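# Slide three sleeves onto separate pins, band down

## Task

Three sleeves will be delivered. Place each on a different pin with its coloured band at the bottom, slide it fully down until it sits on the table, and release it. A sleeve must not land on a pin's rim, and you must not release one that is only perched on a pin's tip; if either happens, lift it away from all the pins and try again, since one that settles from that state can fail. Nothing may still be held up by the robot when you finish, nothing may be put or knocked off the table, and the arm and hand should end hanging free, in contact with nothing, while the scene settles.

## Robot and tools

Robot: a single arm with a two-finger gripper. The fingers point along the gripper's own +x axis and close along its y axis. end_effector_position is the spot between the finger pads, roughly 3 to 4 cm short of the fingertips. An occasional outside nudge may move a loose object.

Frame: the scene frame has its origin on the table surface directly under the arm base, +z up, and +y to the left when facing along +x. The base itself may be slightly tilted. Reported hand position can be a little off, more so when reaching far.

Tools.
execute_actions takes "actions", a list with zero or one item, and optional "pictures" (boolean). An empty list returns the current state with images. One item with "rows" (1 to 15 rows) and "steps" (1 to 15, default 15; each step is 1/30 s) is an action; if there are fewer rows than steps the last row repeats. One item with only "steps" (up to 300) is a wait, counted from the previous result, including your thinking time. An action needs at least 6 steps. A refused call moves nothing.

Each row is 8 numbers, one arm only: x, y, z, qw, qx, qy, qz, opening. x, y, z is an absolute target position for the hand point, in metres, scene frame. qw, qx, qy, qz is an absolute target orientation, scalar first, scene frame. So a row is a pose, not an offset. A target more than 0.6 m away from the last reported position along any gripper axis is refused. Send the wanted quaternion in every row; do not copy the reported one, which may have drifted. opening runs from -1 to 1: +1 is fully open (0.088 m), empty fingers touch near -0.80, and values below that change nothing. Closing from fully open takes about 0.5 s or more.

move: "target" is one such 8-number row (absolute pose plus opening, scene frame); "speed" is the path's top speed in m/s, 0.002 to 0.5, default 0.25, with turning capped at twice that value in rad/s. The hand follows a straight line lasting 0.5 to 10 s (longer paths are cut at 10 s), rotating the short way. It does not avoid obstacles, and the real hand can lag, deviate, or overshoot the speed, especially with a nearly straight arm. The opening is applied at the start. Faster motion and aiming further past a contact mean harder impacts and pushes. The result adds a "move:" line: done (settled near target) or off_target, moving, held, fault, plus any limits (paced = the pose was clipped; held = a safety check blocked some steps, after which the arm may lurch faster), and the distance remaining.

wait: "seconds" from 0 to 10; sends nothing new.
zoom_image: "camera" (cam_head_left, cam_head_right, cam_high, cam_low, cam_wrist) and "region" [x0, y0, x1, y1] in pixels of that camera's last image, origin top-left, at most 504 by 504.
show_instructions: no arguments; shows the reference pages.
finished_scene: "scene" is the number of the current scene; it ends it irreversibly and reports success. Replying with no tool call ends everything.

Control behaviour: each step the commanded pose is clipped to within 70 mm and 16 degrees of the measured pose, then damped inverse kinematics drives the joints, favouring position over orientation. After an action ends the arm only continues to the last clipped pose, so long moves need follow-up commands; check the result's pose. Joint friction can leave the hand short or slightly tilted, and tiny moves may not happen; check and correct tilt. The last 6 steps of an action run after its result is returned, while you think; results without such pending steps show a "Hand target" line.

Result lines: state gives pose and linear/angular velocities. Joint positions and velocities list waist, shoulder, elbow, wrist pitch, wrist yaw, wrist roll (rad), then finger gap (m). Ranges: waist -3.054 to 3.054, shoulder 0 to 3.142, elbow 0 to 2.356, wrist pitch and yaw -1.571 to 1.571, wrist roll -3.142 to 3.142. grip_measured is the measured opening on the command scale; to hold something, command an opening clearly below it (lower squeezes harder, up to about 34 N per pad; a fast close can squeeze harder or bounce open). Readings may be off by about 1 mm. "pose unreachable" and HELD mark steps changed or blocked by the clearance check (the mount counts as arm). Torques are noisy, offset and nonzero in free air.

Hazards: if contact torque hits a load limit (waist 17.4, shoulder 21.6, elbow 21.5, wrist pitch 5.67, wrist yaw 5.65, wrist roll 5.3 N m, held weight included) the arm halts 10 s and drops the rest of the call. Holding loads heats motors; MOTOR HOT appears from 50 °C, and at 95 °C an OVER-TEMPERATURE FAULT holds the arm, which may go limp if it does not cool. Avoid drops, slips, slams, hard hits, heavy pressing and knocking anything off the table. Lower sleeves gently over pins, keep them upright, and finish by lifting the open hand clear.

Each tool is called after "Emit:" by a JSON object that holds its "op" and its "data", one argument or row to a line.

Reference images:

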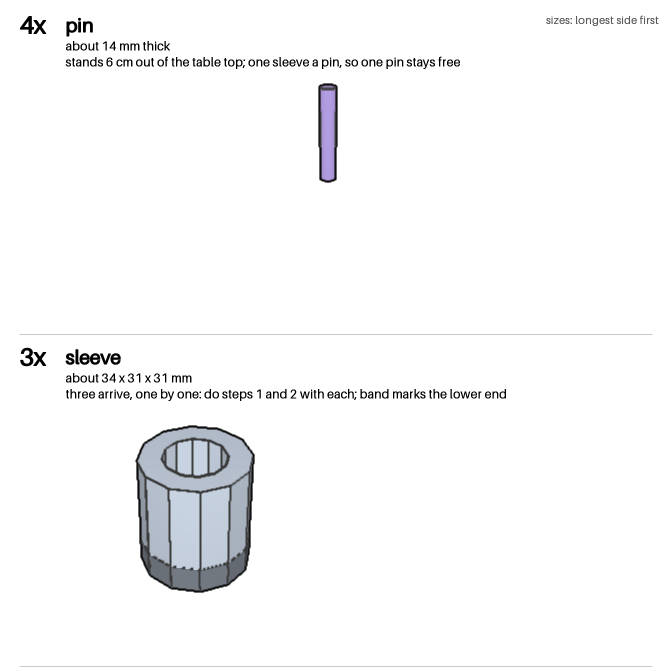

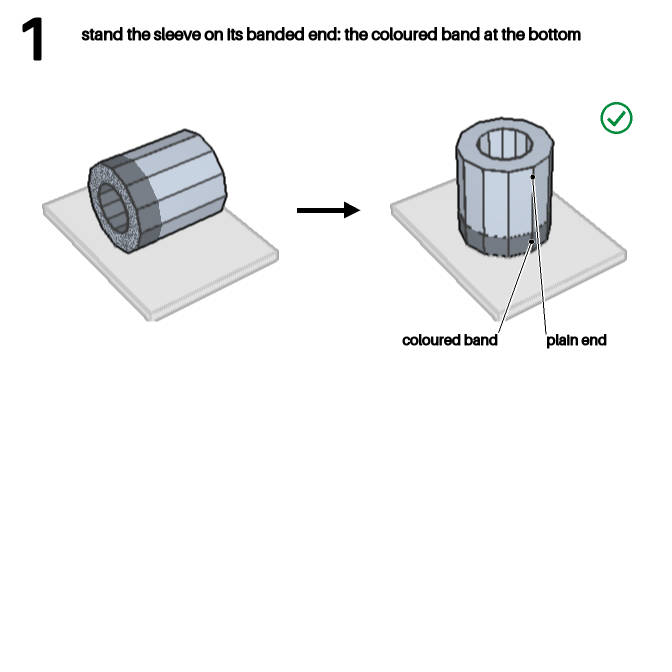

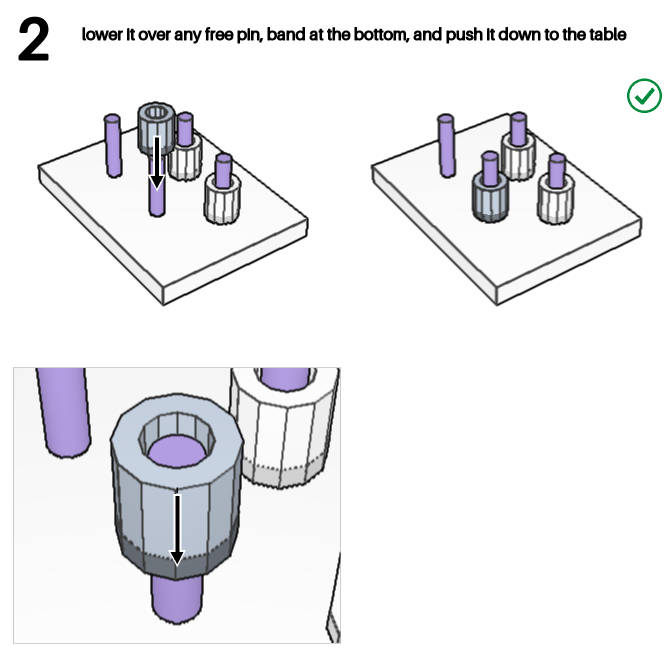

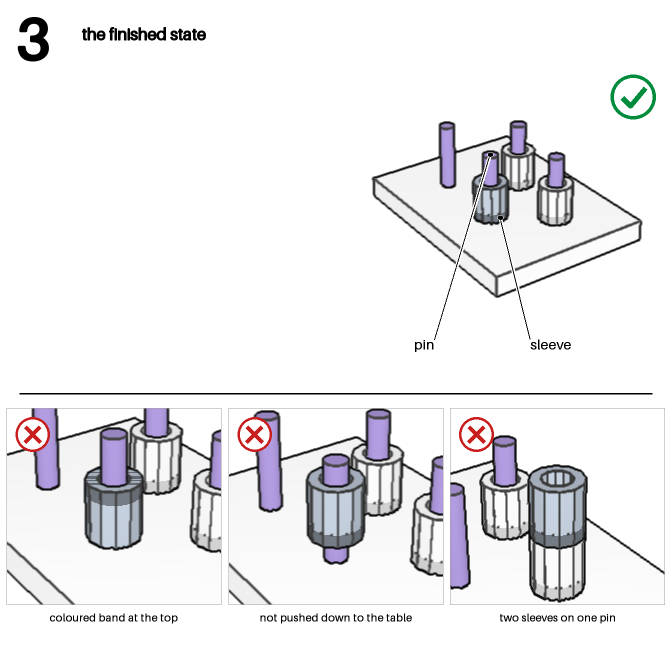

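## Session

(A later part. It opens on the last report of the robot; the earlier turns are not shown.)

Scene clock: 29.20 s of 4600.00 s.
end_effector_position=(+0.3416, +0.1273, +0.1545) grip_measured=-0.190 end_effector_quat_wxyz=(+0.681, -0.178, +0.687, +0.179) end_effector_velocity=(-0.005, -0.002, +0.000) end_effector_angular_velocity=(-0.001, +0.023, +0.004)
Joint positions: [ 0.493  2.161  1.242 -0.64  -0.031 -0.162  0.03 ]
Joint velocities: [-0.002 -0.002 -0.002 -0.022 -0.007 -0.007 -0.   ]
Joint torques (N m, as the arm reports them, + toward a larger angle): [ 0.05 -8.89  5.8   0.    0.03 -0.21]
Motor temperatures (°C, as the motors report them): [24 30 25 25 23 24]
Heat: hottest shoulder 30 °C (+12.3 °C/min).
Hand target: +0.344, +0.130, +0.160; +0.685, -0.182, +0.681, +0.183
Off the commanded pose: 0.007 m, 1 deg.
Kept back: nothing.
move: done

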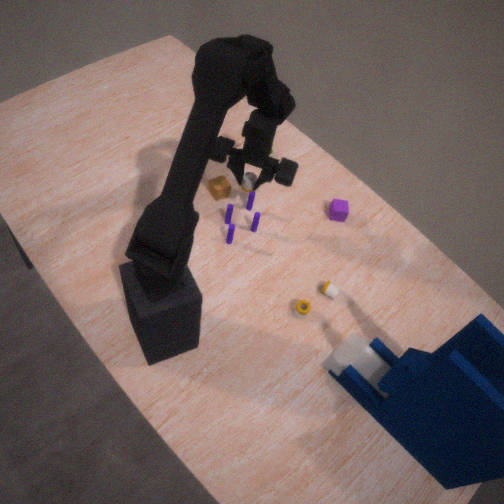

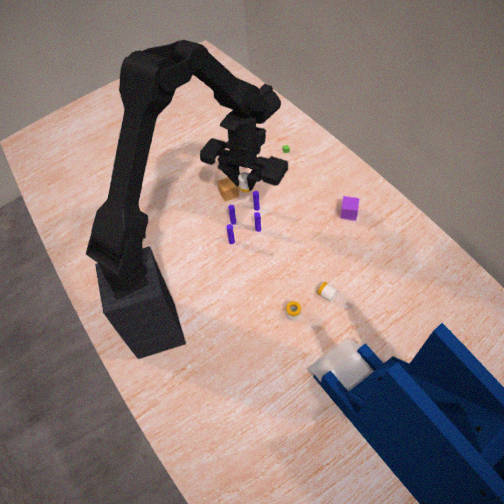

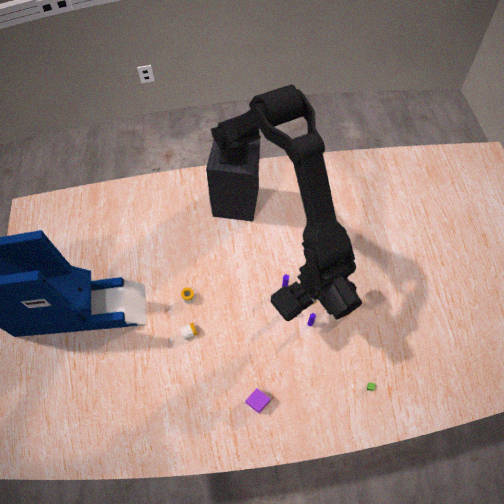

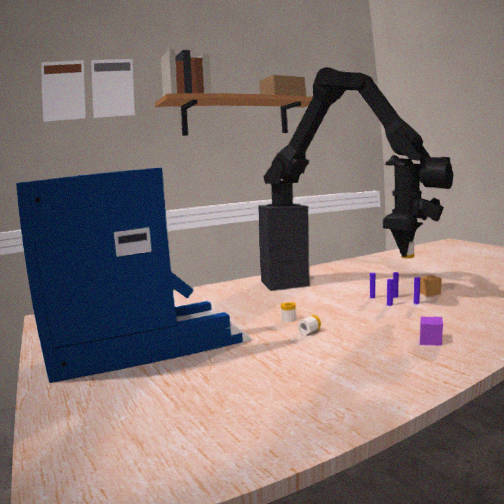

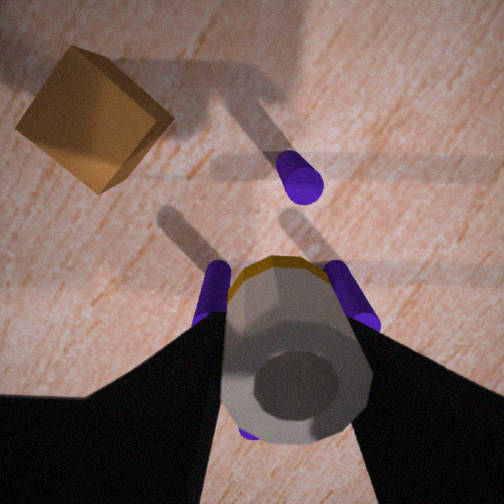

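Emit:
{"op": "move", "data": {
  "target": [0.372,0.136,0.14,0.683,-0.183,0.683,0.183,-0.45],
  "speed": 0.08
}}

Scene clock: 30.50 s of 4600.00 s.
end_effector_position=(+0.3690, +0.1370, +0.1409) grip_measured=-0.190 end_effector_quat_wxyz=(+0.683, -0.181, +0.684, +0.183) end_effector_velocity=(+0.002, +0.001, -0.000) end_effector_angular_velocity=(+0.006, +0.005, +0.019)
Joint positions: [ 0.493  2.273  1.379 -0.657 -0.031 -0.171  0.03 ]
Joint velocities: [-0.002  0.007  0.012 -0.007 -0.007 -0.022 -0.   ]
Joint torques (N m, as the arm reports them, + toward a larger angle): [-0.58 -7.52  6.58 -0.01  0.06 -0.2 ]
Motor temperatures (°C, as the motors report them): [24 30 25 25 23 24]
Heat: hottest shoulder 30 °C (+11.8 °C/min).
Hand target: +0.372, +0.136, +0.140; +0.683, -0.183, +0.683, +0.183
Off the commanded pose: 0.003 m, 0 deg.
Kept back: nothing.
move: done

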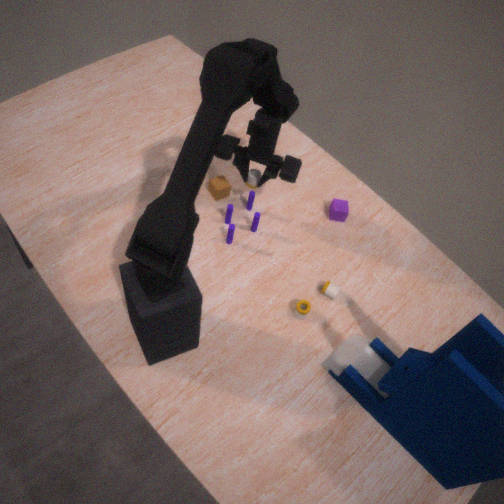

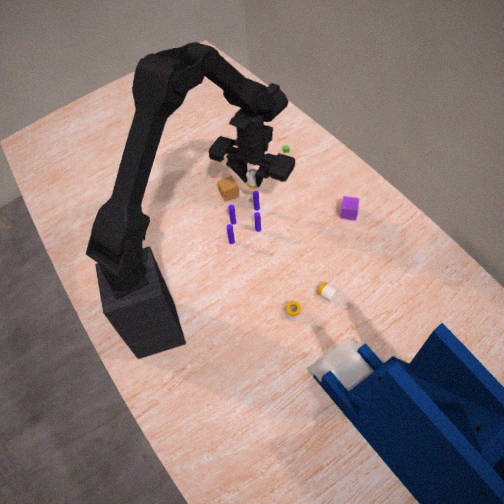

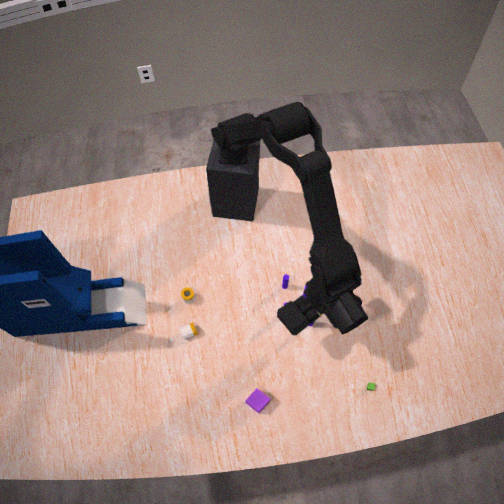

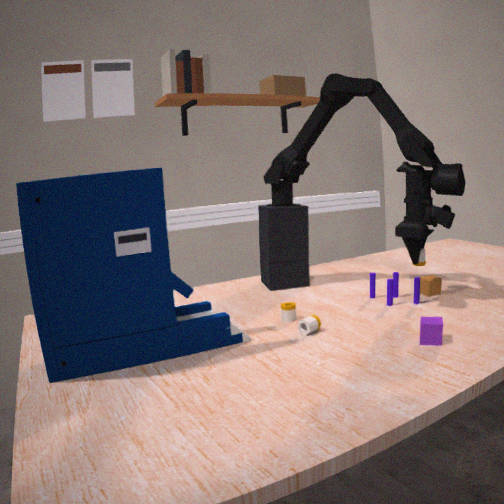

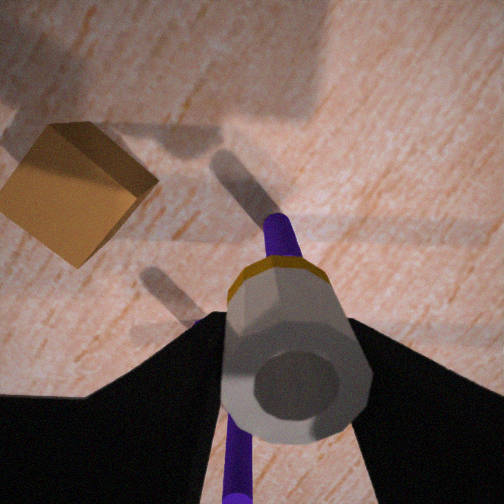

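Emit:
{"op": "move", "data": {
  "target": [0.3735,0.1322,0.122,0.683,-0.183,0.683,0.183,-0.45],
  "speed": 0.04
}}

Emit:
{"op": "zoom_image", "data": {
  "camera": "cam_low",
  "region": [370,230,460,320]
}}

Emit:
{"op": "zoom_image", "data": {
  "camera": "cam_head_right",
  "region": [215,150,305,240]
}}

Scene clock: 31.70 s of 4600.00 s.
end_effector_position=(+0.3722, +0.1337, +0.1242) grip_measured=-0.190 end_effector_quat_wxyz=(+0.683, -0.181, +0.683, +0.183) end_effector_velocity=(+0.001, +0.001, +0.000) end_effector_angular_velocity=(+0.009, -0.005, -0.010)
Joint positions: [ 0.483  2.319  1.38  -0.612 -0.031 -0.18   0.03 ]
Joint velocities: [-0.002 -0.002 -0.002  0.007 -0.007  0.007  0.   ]
Joint torques (N m, as the arm reports them, + toward a larger angle): [-0.57 -7.65  5.68  0.42  0.06 -0.2 ]
Motor temperatures (°C, as the motors report them): [24 30 25 25 23 24]
Heat: hottest shoulder 30 °C (+11.4 °C/min).
Hand target: +0.373, +0.132, +0.122; +0.683, -0.183, +0.683, +0.183
Off the commanded pose: 0.003 m, 0 deg.
Kept back: nothing.
move: done

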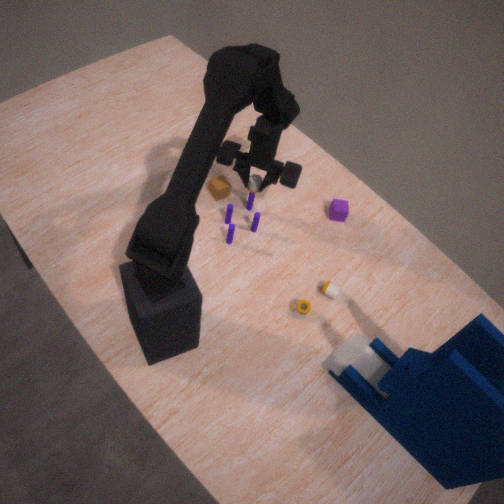

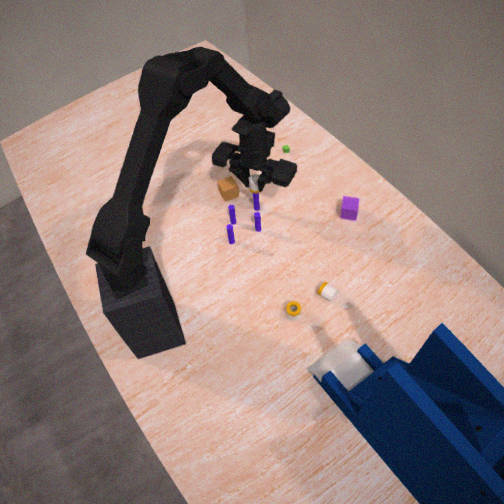

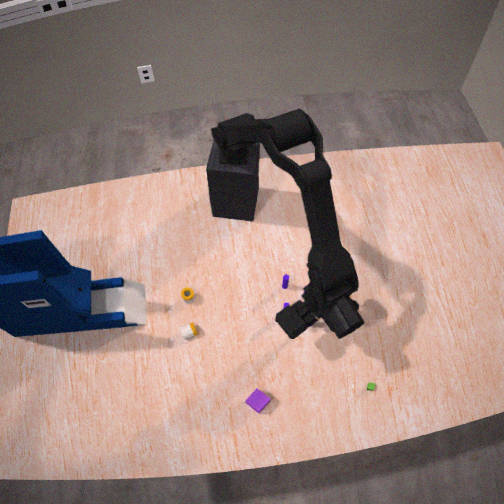

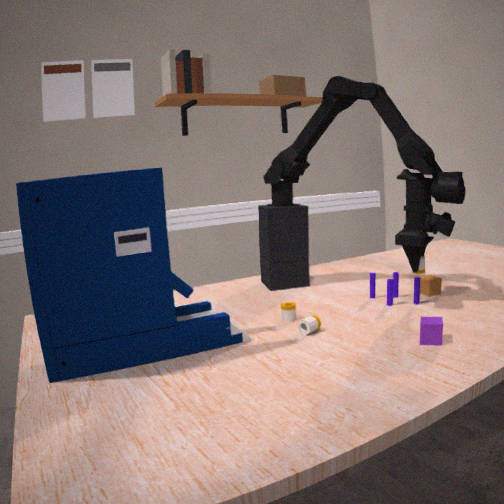

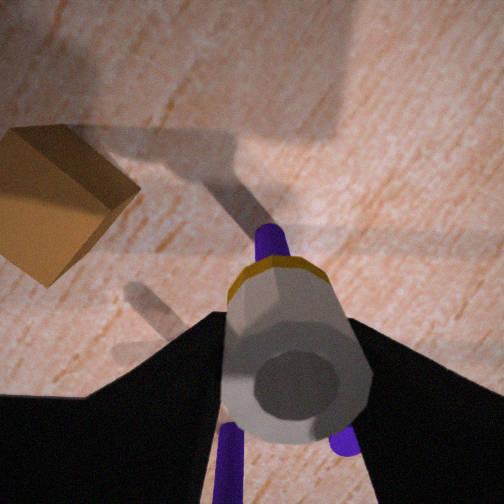

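Region (370, 230, 460, 320) of cam_low's 504x504 image, scaled by 5.600, with more detail than that image has.

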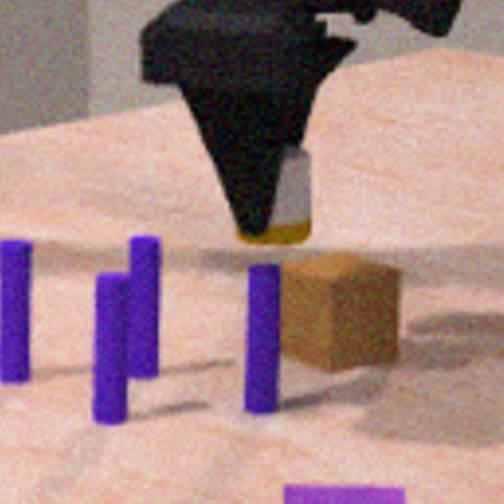

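Region (215, 150, 305, 240) of cam_head_right's 504x504 image, scaled by 5.600, with more detail than that image has.

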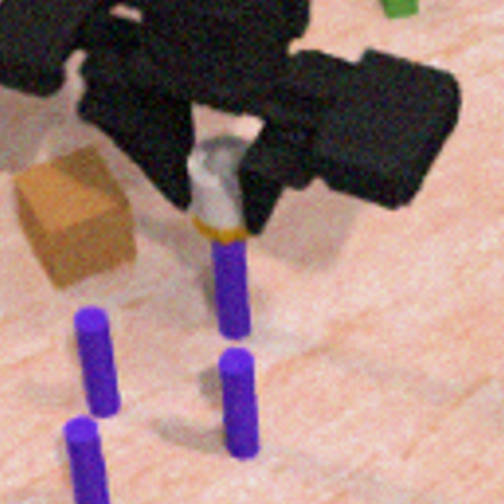

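Emit:
{"op": "move", "data": {
  "target": [0.369,0.131,0.116,0.683,-0.183,0.683,0.183,-0.45],
  "speed": 0.02
}}

Emit:
{"op": "zoom_image", "data": {
  "camera": "cam_low",
  "region": [370,230,460,320]
}}

Emit:
{"op": "zoom_image", "data": {
  "camera": "cam_head_left",
  "region": [215,150,305,240]
}}

Scene clock: 32.67 s of 4600.00 s.
end_effector_position=(+0.3719, +0.1334, +0.1202) grip_measured=-0.190 end_effector_quat_wxyz=(+0.687, -0.181, +0.680, +0.183) end_effector_velocity=(-0.003, -0.003, -0.000) end_effector_angular_velocity=(-0.011, +0.009, +0.004)
Joint positions: [ 0.483  2.322  1.364 -0.582 -0.03  -0.18   0.03 ]
Joint velocities: [-0.002 -0.002 -0.007 -0.007  0.007 -0.007 -0.   ]
Joint torques (N m, as the arm reports them, + toward a larger angle): [-0.46 -7.65  4.57  0.44  0.05 -0.17]
Motor temperatures (°C, as the motors report them): [24 30 25 25 23 24]
Heat: hottest shoulder 30 °C (+11.0 °C/min).
Hand target: +0.369, +0.131, +0.116; +0.683, -0.183, +0.683, +0.183
Off the commanded pose: 0.006 m, 1 deg.
Kept back: nothing.
move: done

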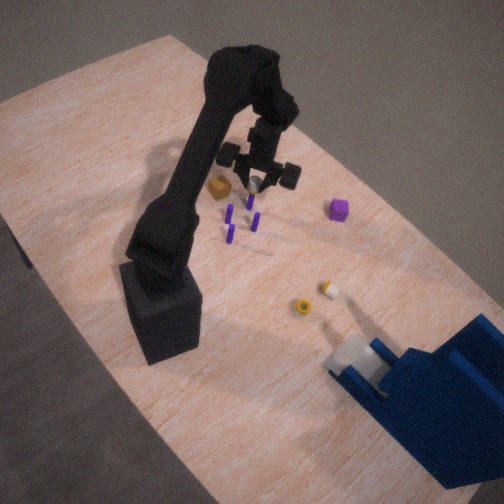

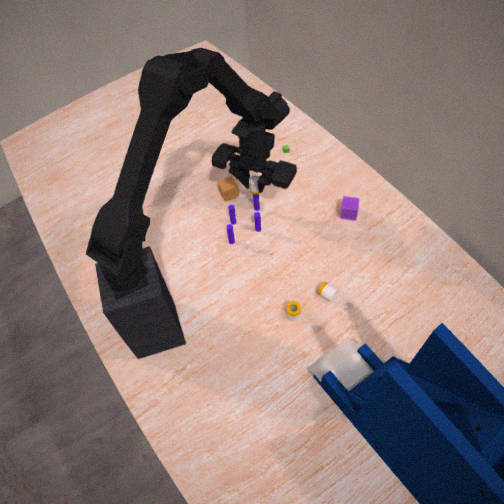

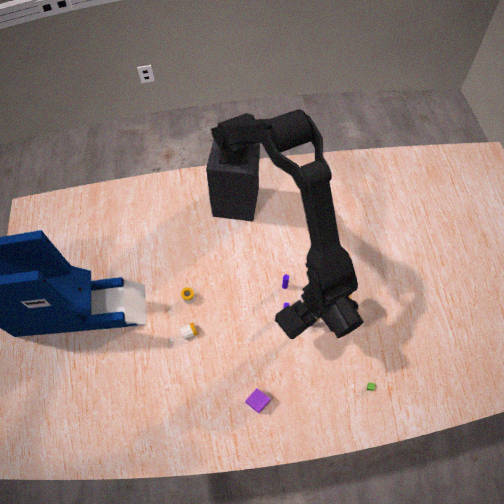

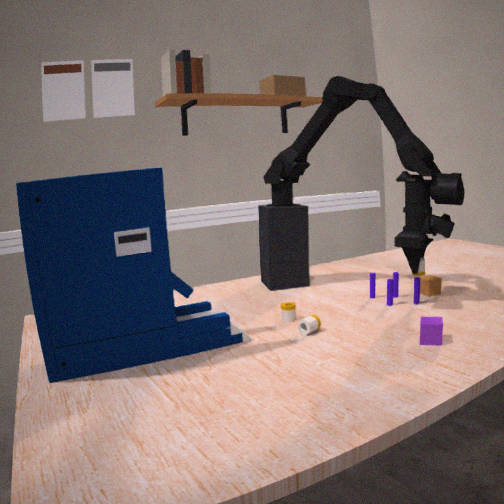

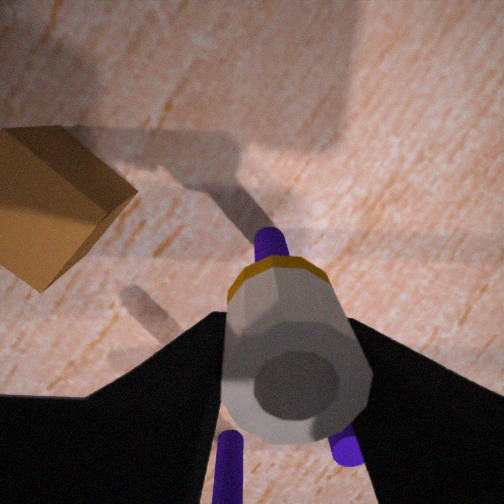

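Region (370, 230, 460, 320) of cam_low's 504x504 image, scaled by 5.600, with more detail than that image has.

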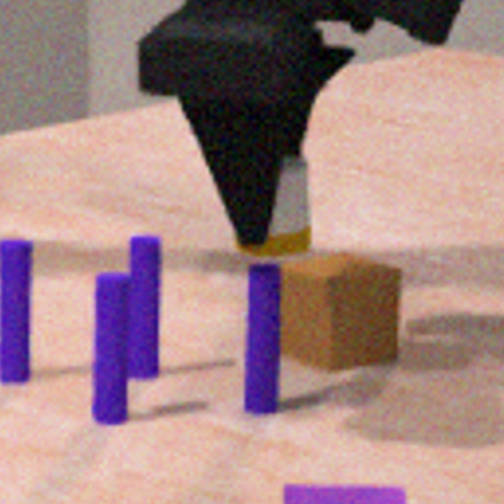

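Region (215, 150, 305, 240) of cam_head_left's 504x504 image, scaled by 5.600, with more detail than that image has.

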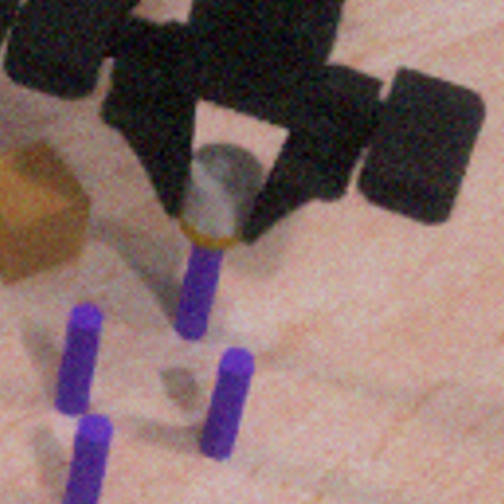

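Emit:
{"op": "move", "data": {
  "target": [0.3655,0.1298,0.116,0.681,-0.183,0.685,0.183,-0.45],
  "speed": 0.02
}}

Emit:
{"op": "zoom_image", "data": {
  "camera": "cam_low",
  "region": [370,230,460,320]
}}

Scene clock: 33.63 s of 4600.00 s.
end_effector_position=(+0.3675, +0.1318, +0.1177) grip_measured=-0.190 end_effector_quat_wxyz=(+0.683, -0.181, +0.683, +0.183) end_effector_velocity=(-0.002, -0.001, +0.000) end_effector_angular_velocity=(+0.004, +0.009, +0.005)
Joint positions: [ 0.483  2.322  1.35  -0.579 -0.03  -0.18   0.03 ]
Joint velocities: [-0.002 -0.002 -0.002 -0.007 -0.007 -0.007 -0.   ]
Joint torques (N m, as the arm reports them, + toward a larger angle): [-0.48 -8.18  4.48  0.43  0.03 -0.18]
Motor temperatures (°C, as the motors report them): [24 30 25 25 23 24]
Heat: hottest shoulder 30 °C (+10.7 °C/min).
Hand target: +0.366, +0.130, +0.116; +0.681, -0.183, +0.685, +0.183
Off the commanded pose: 0.003 m, 0 deg.
Kept back: nothing.
move: done

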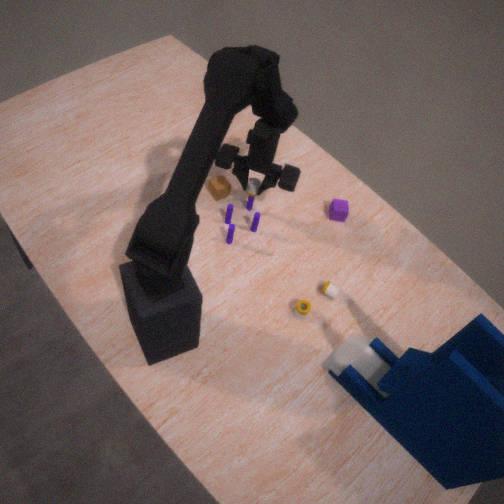

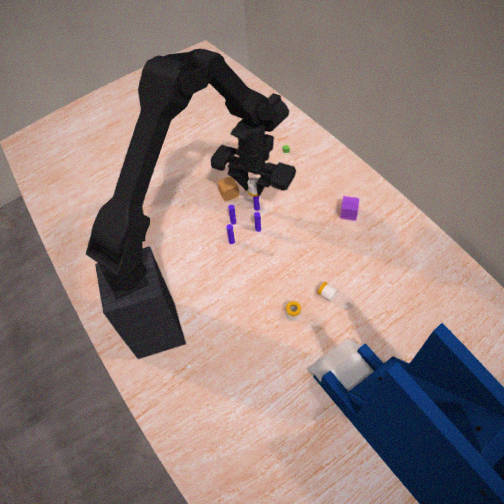

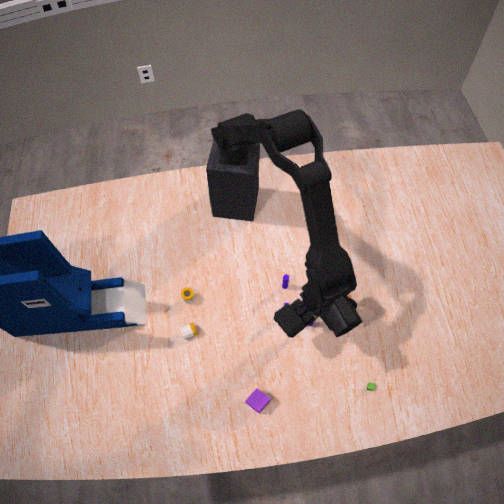

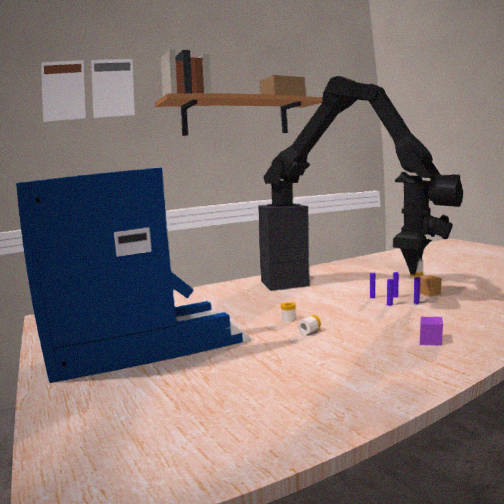

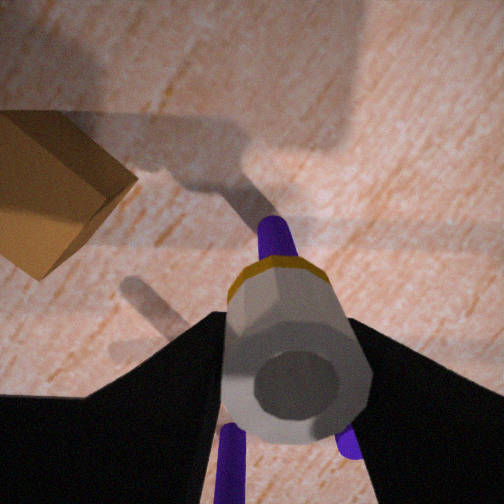

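Region (370, 230, 460, 320) of cam_low's 504x504 image, scaled by 5.600, with more detail than that image has.

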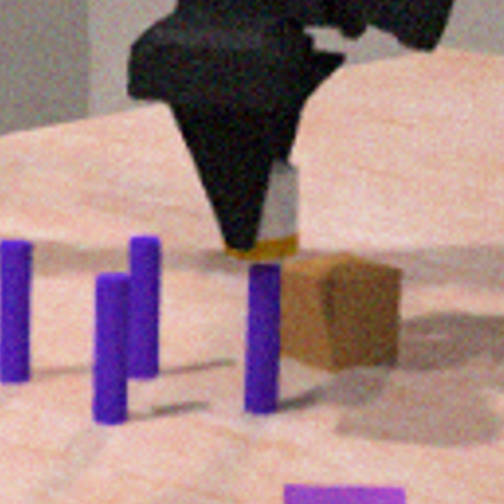

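Emit:
{"op": "execute_actions", "data": {
  "actions": [
    {"rows":[[0.366,0.1292,0.115,0.681,-0.183,0.685,0.183,-0.45],[0.366,0.1292,0.114,0.681,-0.183,0.685,0.183,-0.45],[0.366,0.1292,0.113,0.681,-0.183,0.685,0.183,-0.45],[0.366,0.1292,0.112,0.681,-0.183,0.685,0.183,-0.45],[0.366,0.1292,0.111,0.681,-0.183,0.685,0.183,-0.45],[0.366,0.1292,0.110,0.681,-0.183,0.685,0.183,-0.45],[0.366,0.1292,0.109,0.681,-0.183,0.685,0.183,-0.45],[0.366,0.1292,0.108,0.681,-0.183,0.685,0.183,-0.45],[0.366,0.1292,0.107,0.681,-0.183,0.685,0.183,-0.45],[0.366,0.1292,0.106,0.681,-0.183,0.685,0.183,-0.45],[0.366,0.1292,0.105,0.681,-0.183,0.685,0.183,-0.45],[0.366,0.1292,0.104,0.681,-0.183,0.685,0.183,-0.45],[0.366,0.1292,0.103,0.681,-0.183,0.685,0.183,-0.45],[0.366,0.1292,0.102,0.681,-0.183,0.685,0.183,-0.45]],"steps":15}
  ]
}}

Emit:
{"op": "wait", "data": {
  "seconds": 0.3
}}

Emit:
{"op": "zoom_image", "data": {
  "camera": "cam_low",
  "region": [370,230,460,320]
}}

Scene clock: 34.40 s of 4600.00 s.
end_effector_position=(+0.3692, +0.1323, +0.1150) grip_measured=-0.190 end_effector_quat_wxyz=(+0.686, -0.181, +0.681, +0.183) end_effector_velocity=(-0.003, -0.004, -0.029) end_effector_angular_velocity=(-0.013, +0.014, +0.004)
Joint positions: [ 0.483  2.329  1.35  -0.564 -0.03  -0.18   0.03 ]
Joint velocities: [-0.002  0.076 -0.007  0.066  0.007 -0.007 -0.   ]
Joint torques (N m, as the arm reports them, + toward a larger angle): [-0.58 -7.41  4.43  0.41  0.03 -0.2 ]
Motor temperatures (°C, as the motors report them): [24 30 25 25 23 24]
Heat: hottest shoulder 30 °C (+10.5 °C/min).
Steps of this call (steps 1 to 14: nothing new was sent; steps 15 to 23: the first 9 steps of this action). Readings (end_effector_position):
15: (+0.3675, +0.1317, +0.1176)
16: (+0.3675, +0.1318, +0.1176)
18: (+0.3681, +0.1320, +0.1175)
22: (+0.3691, +0.1323, +0.1158)
23: the state above

Scene clock: 34.90 s of 4600.00 s.
end_effector_position=(+0.3686, +0.1317, +0.1061) grip_measured=-0.190 end_effector_quat_wxyz=(+0.685, -0.181, +0.682, +0.183) end_effector_velocity=(-0.001, -0.003, +0.000) end_effector_angular_velocity=(-0.009, +0.004, -0.010)
Joint positions: [ 0.483  2.352  1.348 -0.542 -0.03  -0.181  0.03 ]
Joint velocities: [-0.002 -0.002 -0.002 -0.007  0.007  0.007 -0.001]
Joint torques (N m, as the arm reports them, + toward a larger angle): [-0.54 -7.54  4.45  0.43  0.02 -0.19]
Motor temperatures (°C, as the motors report them): [24 30 25 25 23 24]
Heat: hottest shoulder 30 °C (+10.3 °C/min).
Hand target: +0.366, +0.129, +0.102; +0.681, -0.183, +0.685, +0.183
Off the commanded pose: 0.006 m, 1 deg.
Kept back: nothing.
Steps of this call (steps 1 to 6: the last 6 steps of your previous action; steps 7 to 15: nothing new was sent). Readings (end_effector_position):
1: (+0.3691, +0.1322, +0.1139)
2: (+0.3690, +0.1322, +0.1128)
4: (+0.3688, +0.1320, +0.1106)
8: (+0.3686, +0.1318, +0.1071)
15: the state above

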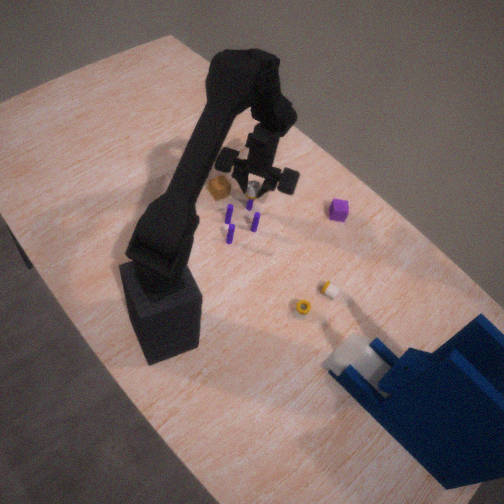

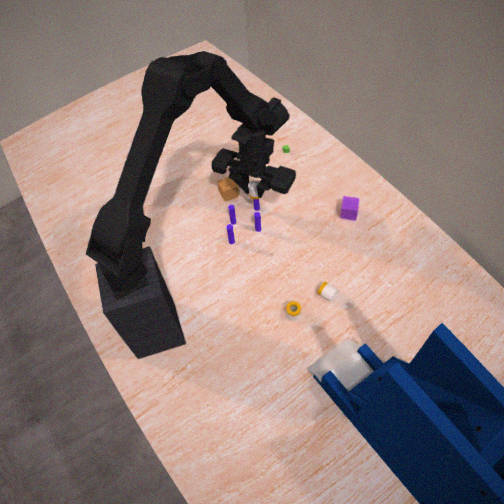

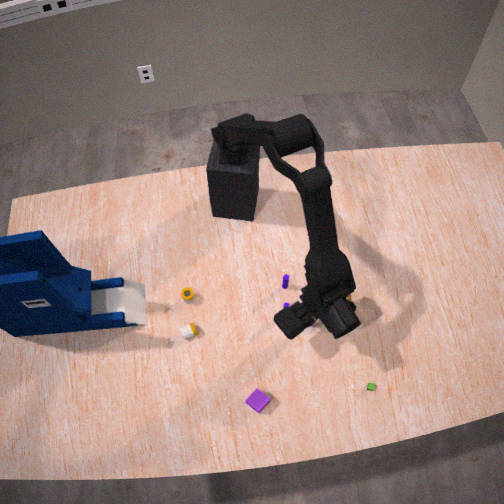

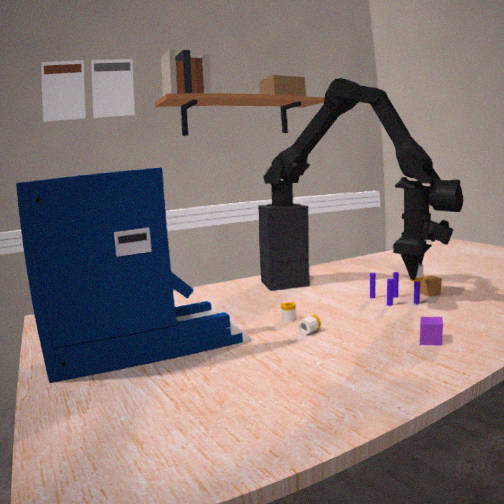

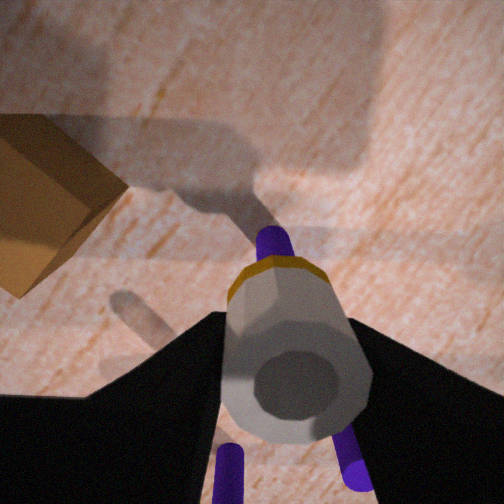

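Region (370, 230, 460, 320) of cam_low's 504x504 image, scaled by 5.600, with more detail than that image has.

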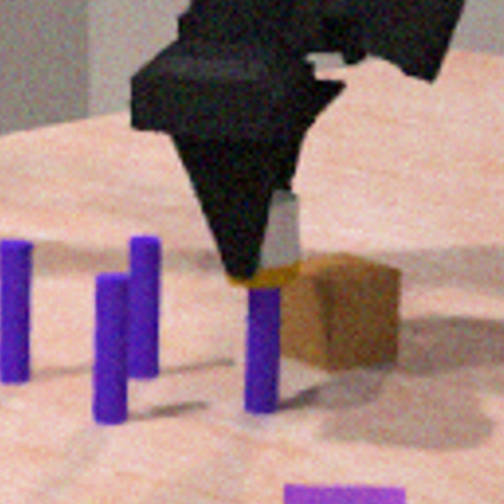

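In. Descend.

Emit:
{"op": "move", "data": {
  "target": [0.3685,0.131,0.049,0.683,-0.183,0.683,0.183,-0.45],
  "speed": 0.04
}}

Emit:
{"op": "zoom_image", "data": {
  "camera": "cam_low",
  "region": [370,230,460,320]
}}

Scene clock: 36.90 s of 4600.00 s.
end_effector_position=(+0.3698, +0.1317, +0.0529) grip_measured=-0.190 end_effector_quat_wxyz=(+0.686, -0.181, +0.680, +0.184) end_effector_velocity=(+0.002, +0.001, -0.000) end_effector_angular_velocity=(+0.009, -0.005, +0.020)
Joint positions: [ 0.485  2.505  1.367 -0.405 -0.033 -0.181  0.03 ]
Joint velocities: [-0.002  0.002  0.002  0.007 -0.007 -0.022 -0.   ]
Joint torques (N m, as the arm reports them, + toward a larger angle): [-0.14 -7.38  5.09  0.11  0.13 -0.01]
Motor temperatures (°C, as the motors report them): [24 31 25 25 23 24]
Heat: hottest shoulder 31 °C (+11.4 °C/min).
Hand target: +0.369, +0.131, +0.049; +0.683, -0.183, +0.683, +0.183
Off the commanded pose: 0.004 m, 1 deg.
Kept back: nothing.
move: done

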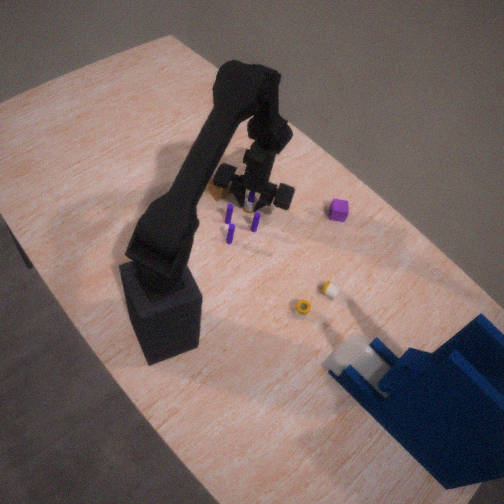

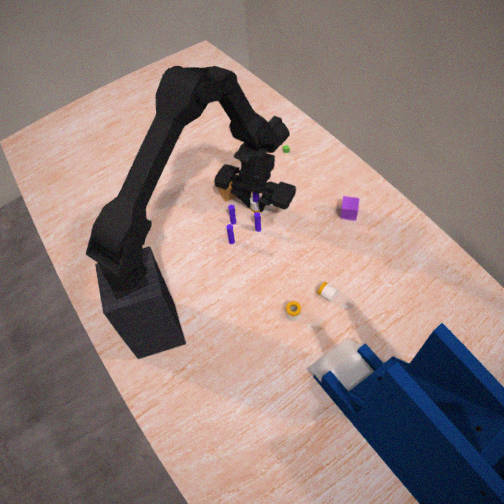

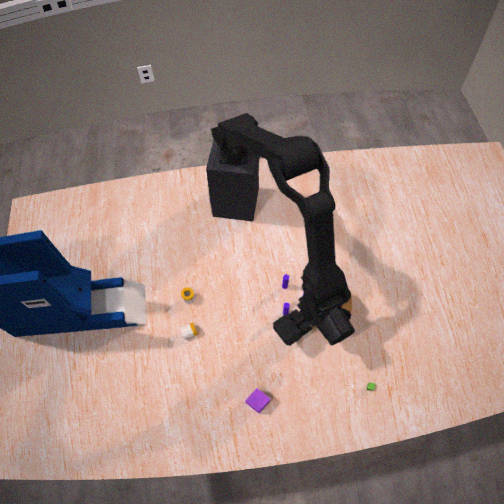

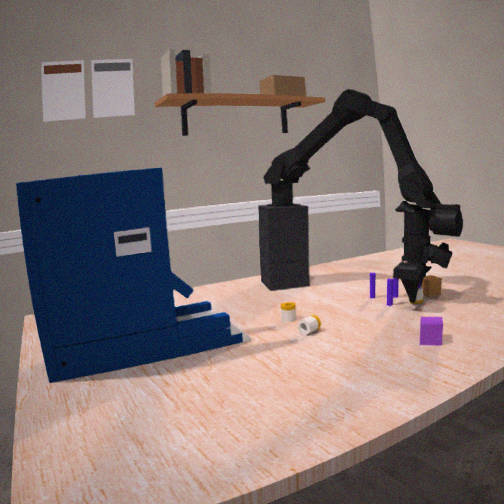

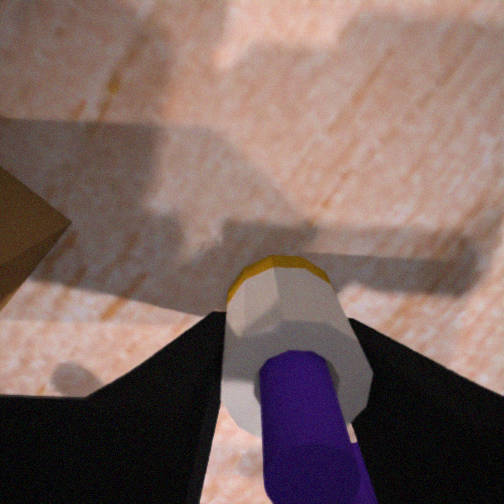

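Region (370, 230, 460, 320) of cam_low's 504x504 image, scaled by 5.600, with more detail than that image has.

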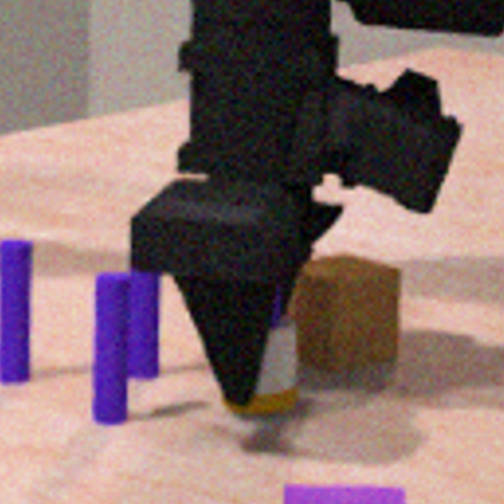

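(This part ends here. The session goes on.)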